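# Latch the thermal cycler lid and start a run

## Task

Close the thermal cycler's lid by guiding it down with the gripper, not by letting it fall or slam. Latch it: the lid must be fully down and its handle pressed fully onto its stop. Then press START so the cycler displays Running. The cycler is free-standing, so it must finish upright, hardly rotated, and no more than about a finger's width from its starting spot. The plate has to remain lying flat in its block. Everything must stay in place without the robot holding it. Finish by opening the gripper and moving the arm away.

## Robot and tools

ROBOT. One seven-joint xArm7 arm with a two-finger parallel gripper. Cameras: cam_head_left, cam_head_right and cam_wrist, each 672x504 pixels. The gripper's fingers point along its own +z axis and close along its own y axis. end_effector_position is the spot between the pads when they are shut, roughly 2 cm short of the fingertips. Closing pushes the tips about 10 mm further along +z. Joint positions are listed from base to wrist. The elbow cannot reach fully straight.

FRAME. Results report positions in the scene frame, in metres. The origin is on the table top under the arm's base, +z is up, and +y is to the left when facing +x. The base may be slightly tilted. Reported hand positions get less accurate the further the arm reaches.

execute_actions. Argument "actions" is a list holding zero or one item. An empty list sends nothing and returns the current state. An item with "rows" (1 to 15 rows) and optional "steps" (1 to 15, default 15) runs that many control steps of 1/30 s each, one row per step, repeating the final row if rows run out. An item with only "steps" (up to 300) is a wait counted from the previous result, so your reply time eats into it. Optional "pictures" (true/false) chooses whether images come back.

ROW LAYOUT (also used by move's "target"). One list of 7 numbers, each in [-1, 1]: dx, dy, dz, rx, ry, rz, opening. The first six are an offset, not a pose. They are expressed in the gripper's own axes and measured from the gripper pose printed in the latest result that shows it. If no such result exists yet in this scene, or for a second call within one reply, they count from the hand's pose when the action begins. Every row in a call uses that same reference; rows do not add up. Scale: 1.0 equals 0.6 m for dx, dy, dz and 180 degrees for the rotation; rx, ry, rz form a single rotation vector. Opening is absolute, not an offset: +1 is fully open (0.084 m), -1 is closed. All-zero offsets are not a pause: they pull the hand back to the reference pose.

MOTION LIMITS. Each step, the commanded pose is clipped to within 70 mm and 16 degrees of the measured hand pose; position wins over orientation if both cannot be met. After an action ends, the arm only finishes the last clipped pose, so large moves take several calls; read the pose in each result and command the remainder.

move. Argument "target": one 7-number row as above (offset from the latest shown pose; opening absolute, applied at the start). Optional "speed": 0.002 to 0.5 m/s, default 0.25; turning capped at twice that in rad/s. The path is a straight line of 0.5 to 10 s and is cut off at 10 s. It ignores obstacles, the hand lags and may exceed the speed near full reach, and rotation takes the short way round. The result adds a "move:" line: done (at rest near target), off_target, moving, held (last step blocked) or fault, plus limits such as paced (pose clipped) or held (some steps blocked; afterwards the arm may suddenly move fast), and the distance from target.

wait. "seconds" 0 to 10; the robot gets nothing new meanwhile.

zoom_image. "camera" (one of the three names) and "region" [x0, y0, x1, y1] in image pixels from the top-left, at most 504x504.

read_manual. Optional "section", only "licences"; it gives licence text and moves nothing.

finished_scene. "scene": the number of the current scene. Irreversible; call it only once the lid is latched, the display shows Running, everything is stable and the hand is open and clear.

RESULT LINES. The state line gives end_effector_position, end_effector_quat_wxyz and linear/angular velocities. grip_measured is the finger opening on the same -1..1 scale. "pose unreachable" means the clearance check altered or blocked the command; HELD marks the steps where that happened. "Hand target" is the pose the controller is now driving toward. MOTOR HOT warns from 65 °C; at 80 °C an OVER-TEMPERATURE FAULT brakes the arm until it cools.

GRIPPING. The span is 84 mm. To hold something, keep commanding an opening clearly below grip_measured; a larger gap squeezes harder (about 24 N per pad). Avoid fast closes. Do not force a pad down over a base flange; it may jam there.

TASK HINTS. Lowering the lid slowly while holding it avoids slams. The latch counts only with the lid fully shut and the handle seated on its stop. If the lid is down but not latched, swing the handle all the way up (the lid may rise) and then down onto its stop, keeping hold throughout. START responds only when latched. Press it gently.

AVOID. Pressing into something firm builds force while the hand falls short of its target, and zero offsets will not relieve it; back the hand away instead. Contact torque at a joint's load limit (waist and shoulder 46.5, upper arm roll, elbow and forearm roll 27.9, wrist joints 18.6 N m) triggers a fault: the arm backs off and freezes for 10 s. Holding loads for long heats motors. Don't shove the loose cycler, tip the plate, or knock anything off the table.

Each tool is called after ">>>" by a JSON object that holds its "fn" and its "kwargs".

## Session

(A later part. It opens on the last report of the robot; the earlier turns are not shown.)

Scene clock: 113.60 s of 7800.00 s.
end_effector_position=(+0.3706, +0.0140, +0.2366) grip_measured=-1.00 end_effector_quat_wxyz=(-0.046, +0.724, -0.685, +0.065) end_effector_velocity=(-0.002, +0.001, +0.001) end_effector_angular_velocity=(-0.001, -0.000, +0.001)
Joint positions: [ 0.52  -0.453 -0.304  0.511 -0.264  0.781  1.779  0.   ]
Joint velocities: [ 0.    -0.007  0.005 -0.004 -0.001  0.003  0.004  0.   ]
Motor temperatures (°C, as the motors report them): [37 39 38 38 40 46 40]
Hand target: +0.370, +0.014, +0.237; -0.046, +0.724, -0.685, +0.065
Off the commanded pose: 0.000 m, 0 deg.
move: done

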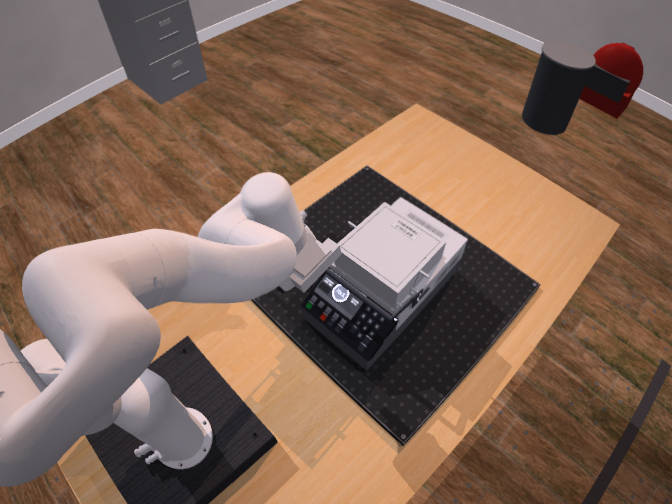

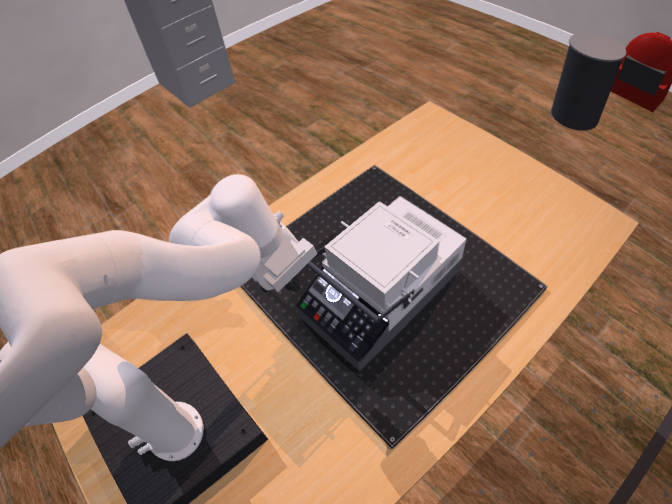

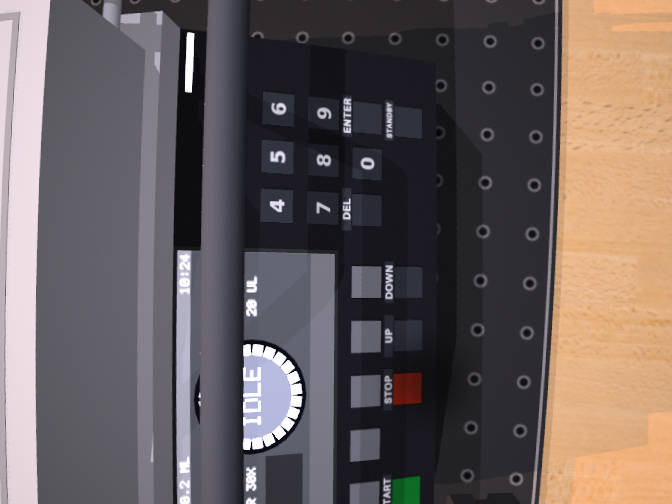

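>>> {"fn": "move", "kwargs": {"target": [-0.068,0.013,0.185,0,0,0,-1], "speed": 0.15}}

>>> {"fn": "zoom_image", "kwargs": {"camera": "cam_head_left", "region": [270,260,400,370]}}

Scene clock: 119.60 s of 7800.00 s.
end_effector_position=(+0.3783, +0.0513, +0.1246) grip_measured=-1.00 end_effector_quat_wxyz=(-0.046, +0.724, -0.685, +0.066) end_effector_velocity=(-0.000, +0.000, -0.002) end_effector_angular_velocity=(-0.000, +0.002, +0.000)
Joint positions: [ 0.568 -0.093 -0.294  0.429 -0.259  0.35   1.884  0.   ]
Joint velocities: [ 0.001  0.007  0.001  0.     0.001 -0.005  0.001  0.   ]
Motor temperatures (°C, as the motors report them): [37 39 38 38 40 46 40]
Hand target: +0.378, +0.051, +0.124; -0.046, +0.724, -0.685, +0.065
Off the commanded pose: 0.000 m, 0 deg.
After step 90, 1.70 s passed at rest.
move: done

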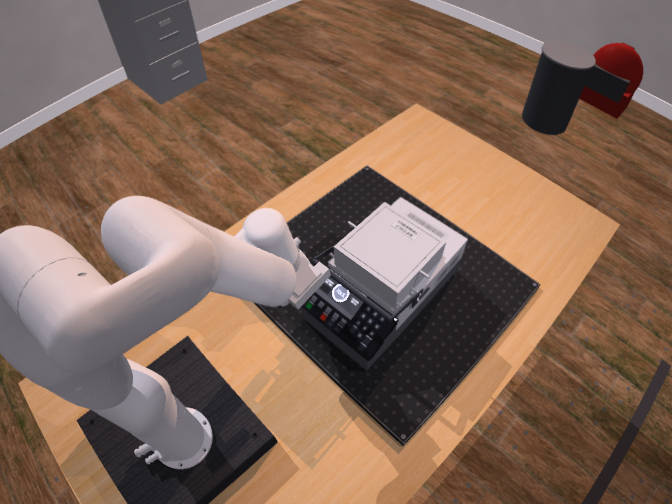

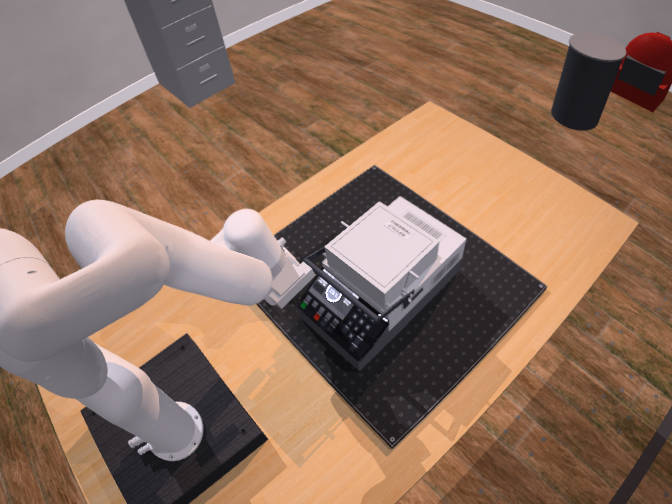

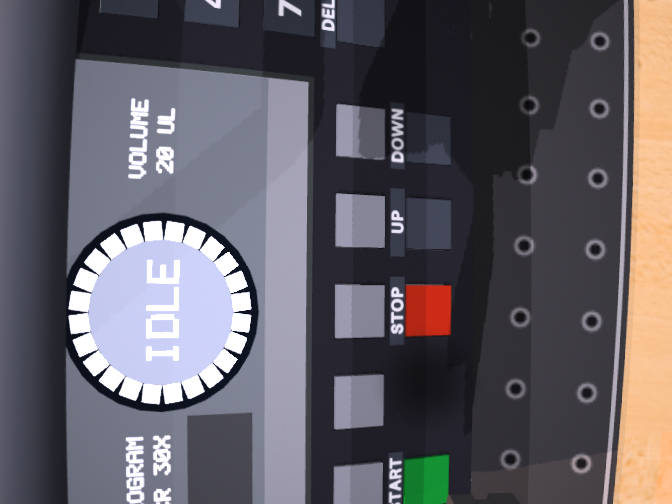

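Region (270, 260, 400, 370) of cam_head_left's 672x504 image, scaled by 3.877, with more detail than that image has; it fills the top 426 rows of this view, and the rest is white.

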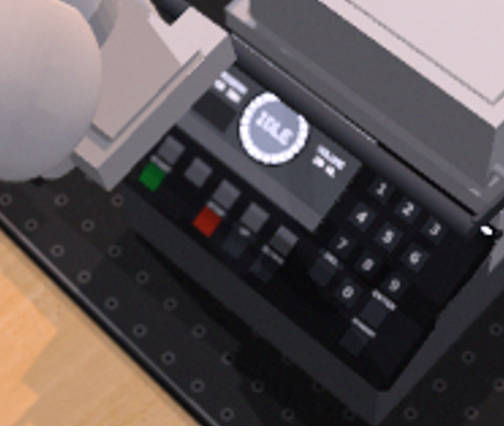

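>>> {"fn": "move", "kwargs": {"target": [0.008,-0.011,0.02,0,0,0,-1], "speed": 0.03}}

>>> {"fn": "move", "kwargs": {"target": [0,0,0.016,0,0,0,-1], "speed": 0.01}}

Scene clock: 121.77 s of 7800.00 s.
end_effector_position=(+0.3869, +0.0466, +0.1140) grip_measured=-1.00 end_effector_quat_wxyz=(-0.046, +0.724, -0.685, +0.066) end_effector_velocity=(+0.002, -0.000, -0.000) end_effector_angular_velocity=(+0.001, -0.002, -0.000)
Joint positions: [ 0.567 -0.032 -0.306  0.45  -0.228  0.309  1.846  0.   ]
Joint velocities: [-0.     0.006 -0.001  0.004  0.007 -0.004 -0.007  0.   ]
Motor temperatures (°C, as the motors report them): [37 39 38 38 40 46 40]
Hand target: +0.387, +0.047, +0.114; -0.046, +0.724, -0.685, +0.066
Off the commanded pose: 0.000 m, 0 deg.
move: done

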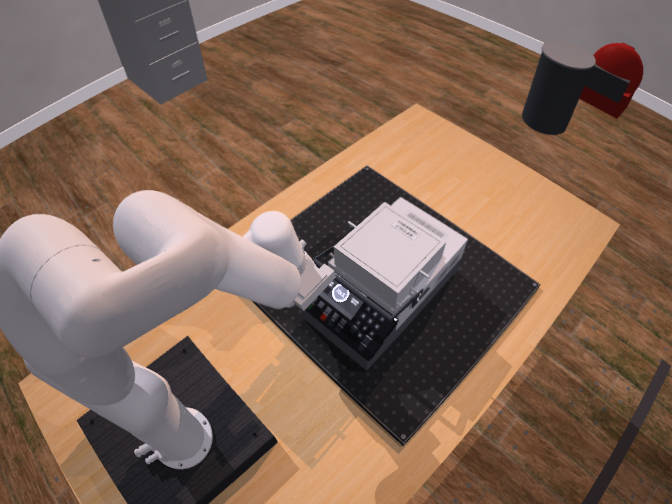

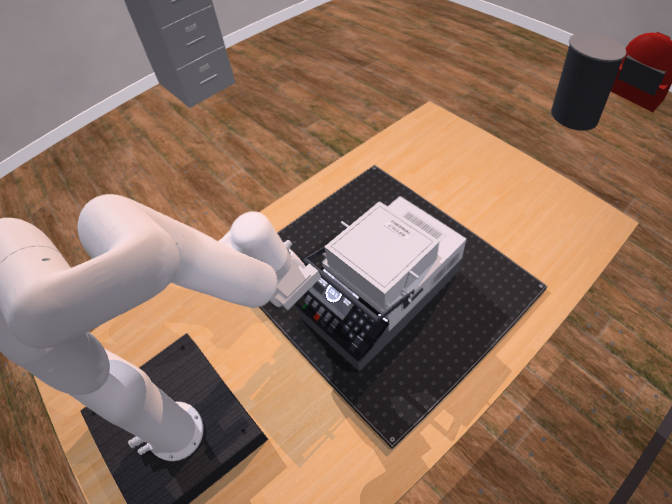

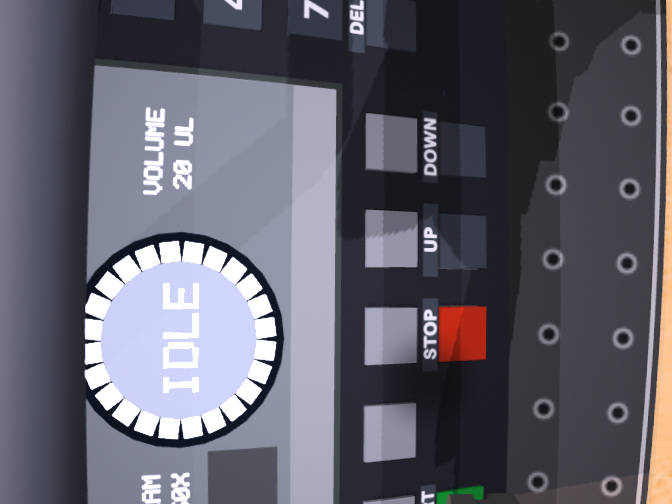

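Scene clock: 122.93 s of 7800.00 s.
end_effector_position=(+0.3884, +0.0463, +0.1046) grip_measured=-1.00 end_effector_quat_wxyz=(-0.046, +0.724, -0.685, +0.066) end_effector_velocity=(+0.001, -0.000, -0.000) end_effector_angular_velocity=(+0.001, -0.001, -0.001)
Joint positions: [ 0.568  0.007 -0.307  0.453 -0.214  0.274  1.836  0.   ]
Joint velocities: [-0.     0.003 -0.     0.001  0.003 -0.003 -0.002  0.   ]
Motor temperatures (°C, as the motors report them): [37 39 38 38 40 46 40]
Hand target: +0.388, +0.046, +0.105; -0.046, +0.724, -0.685, +0.066
Off the commanded pose: 0.000 m, 0 deg.
move: done

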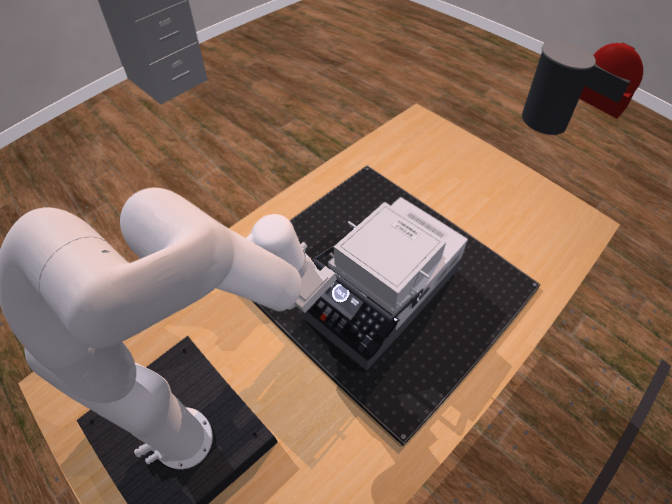

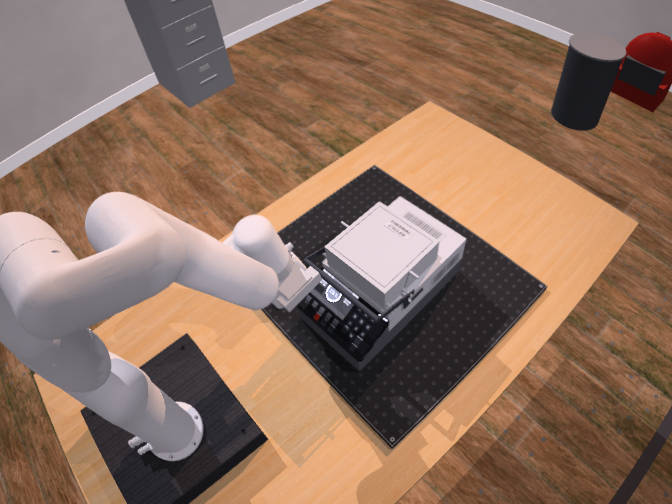

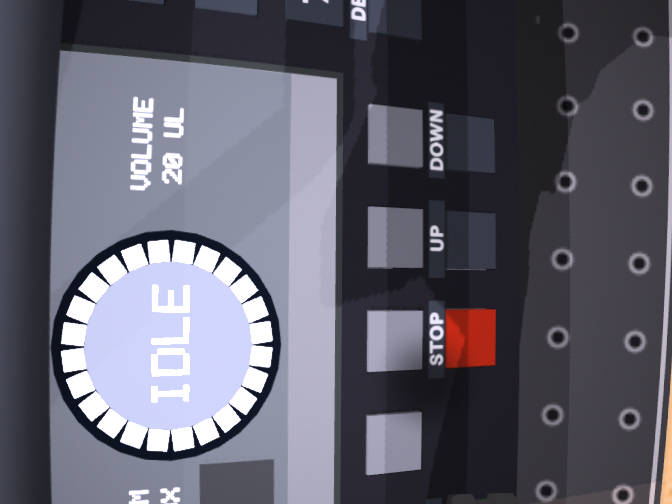

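>>> {"fn": "move", "kwargs": {"target": [0,0.004,0.012,0,0,0,-1], "speed": 0.008}}

Scene clock: 124.67 s of 7800.00 s.
end_effector_position=(+0.3890, +0.0467, +0.1009) grip_measured=-1.00 end_effector_quat_wxyz=(-0.050, +0.723, -0.686, +0.067) end_effector_velocity=(+0.001, +0.000, +0.000) end_effector_angular_velocity=(+0.002, -0.005, +0.001)
Joint positions: [ 0.567  0.021 -0.307  0.447 -0.209  0.245  1.833  0.   ]
Joint velocities: [ 0.    -0.001 -0.    -0.002 -0.    -0.007 -0.     0.   ]
Motor temperatures (°C, as the motors report them): [37 39 38 37 40 46 40]
Hand target: +0.387, +0.046, +0.097; -0.046, +0.724, -0.685, +0.066
Off the commanded pose: 0.004 m, 1 deg.
move: off_target

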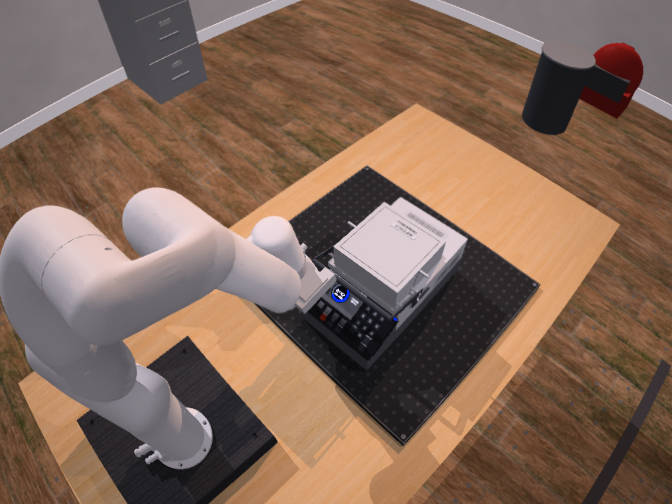

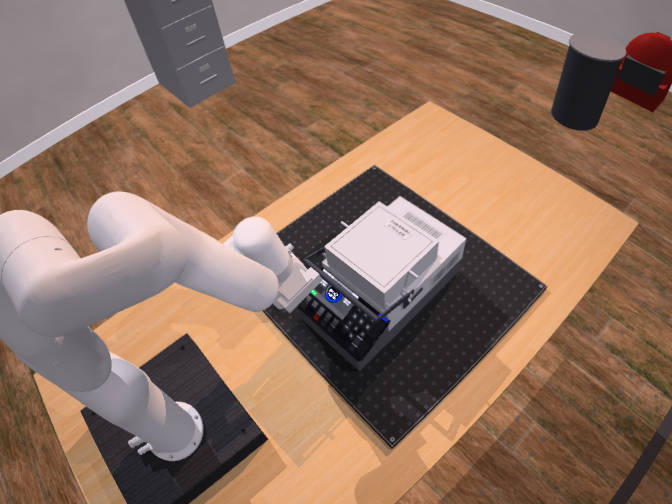

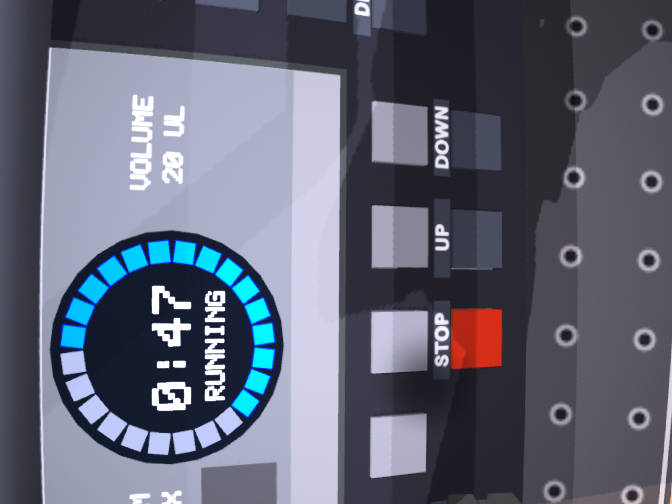

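>>> {"fn": "move", "kwargs": {"target": [0,0.08,-0.3,0,0,0,-1]}}

Scene clock: 126.57 s of 7800.00 s.
end_effector_position=(+0.3117, +0.0482, +0.2705) grip_measured=-1.00 end_effector_quat_wxyz=(-0.050, +0.724, -0.685, +0.067) end_effector_velocity=(+0.000, +0.000, +0.003) end_effector_angular_velocity=(+0.001, -0.004, +0.000)
Joint positions: [ 0.571 -0.726 -0.197  0.422 -0.258  0.975  1.912  0.   ]
Joint velocities: [ 0.    -0.007  0.002  0.004  0.001  0.007  0.     0.   ]
Motor temperatures (°C, as the motors report them): [37 39 38 37 40 46 40]
Hand target: +0.312, +0.048, +0.271; -0.050, +0.723, -0.685, +0.067
Off the commanded pose: 0.001 m, 0 deg.
move: done

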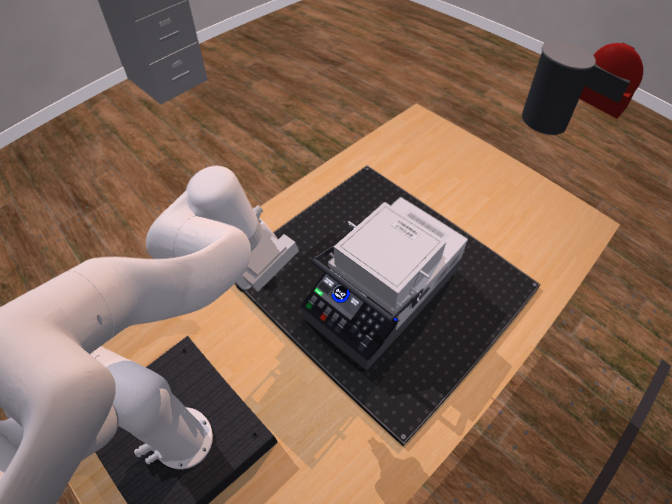

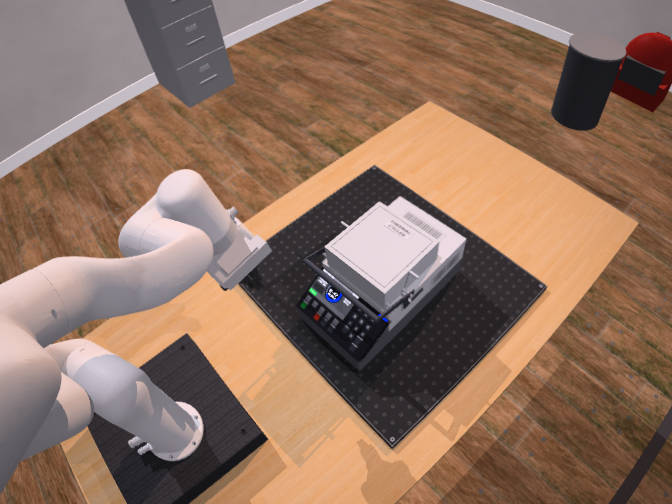

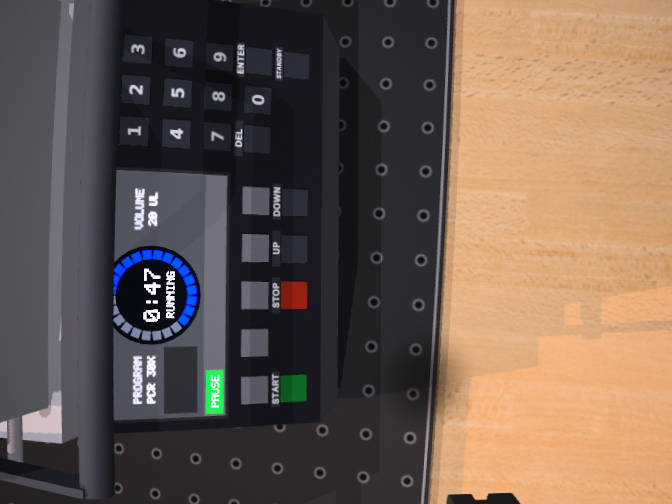

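>>> {"fn": "finished_scene", "kwargs": {"scene": 1}}

The scene is finished: the task was done.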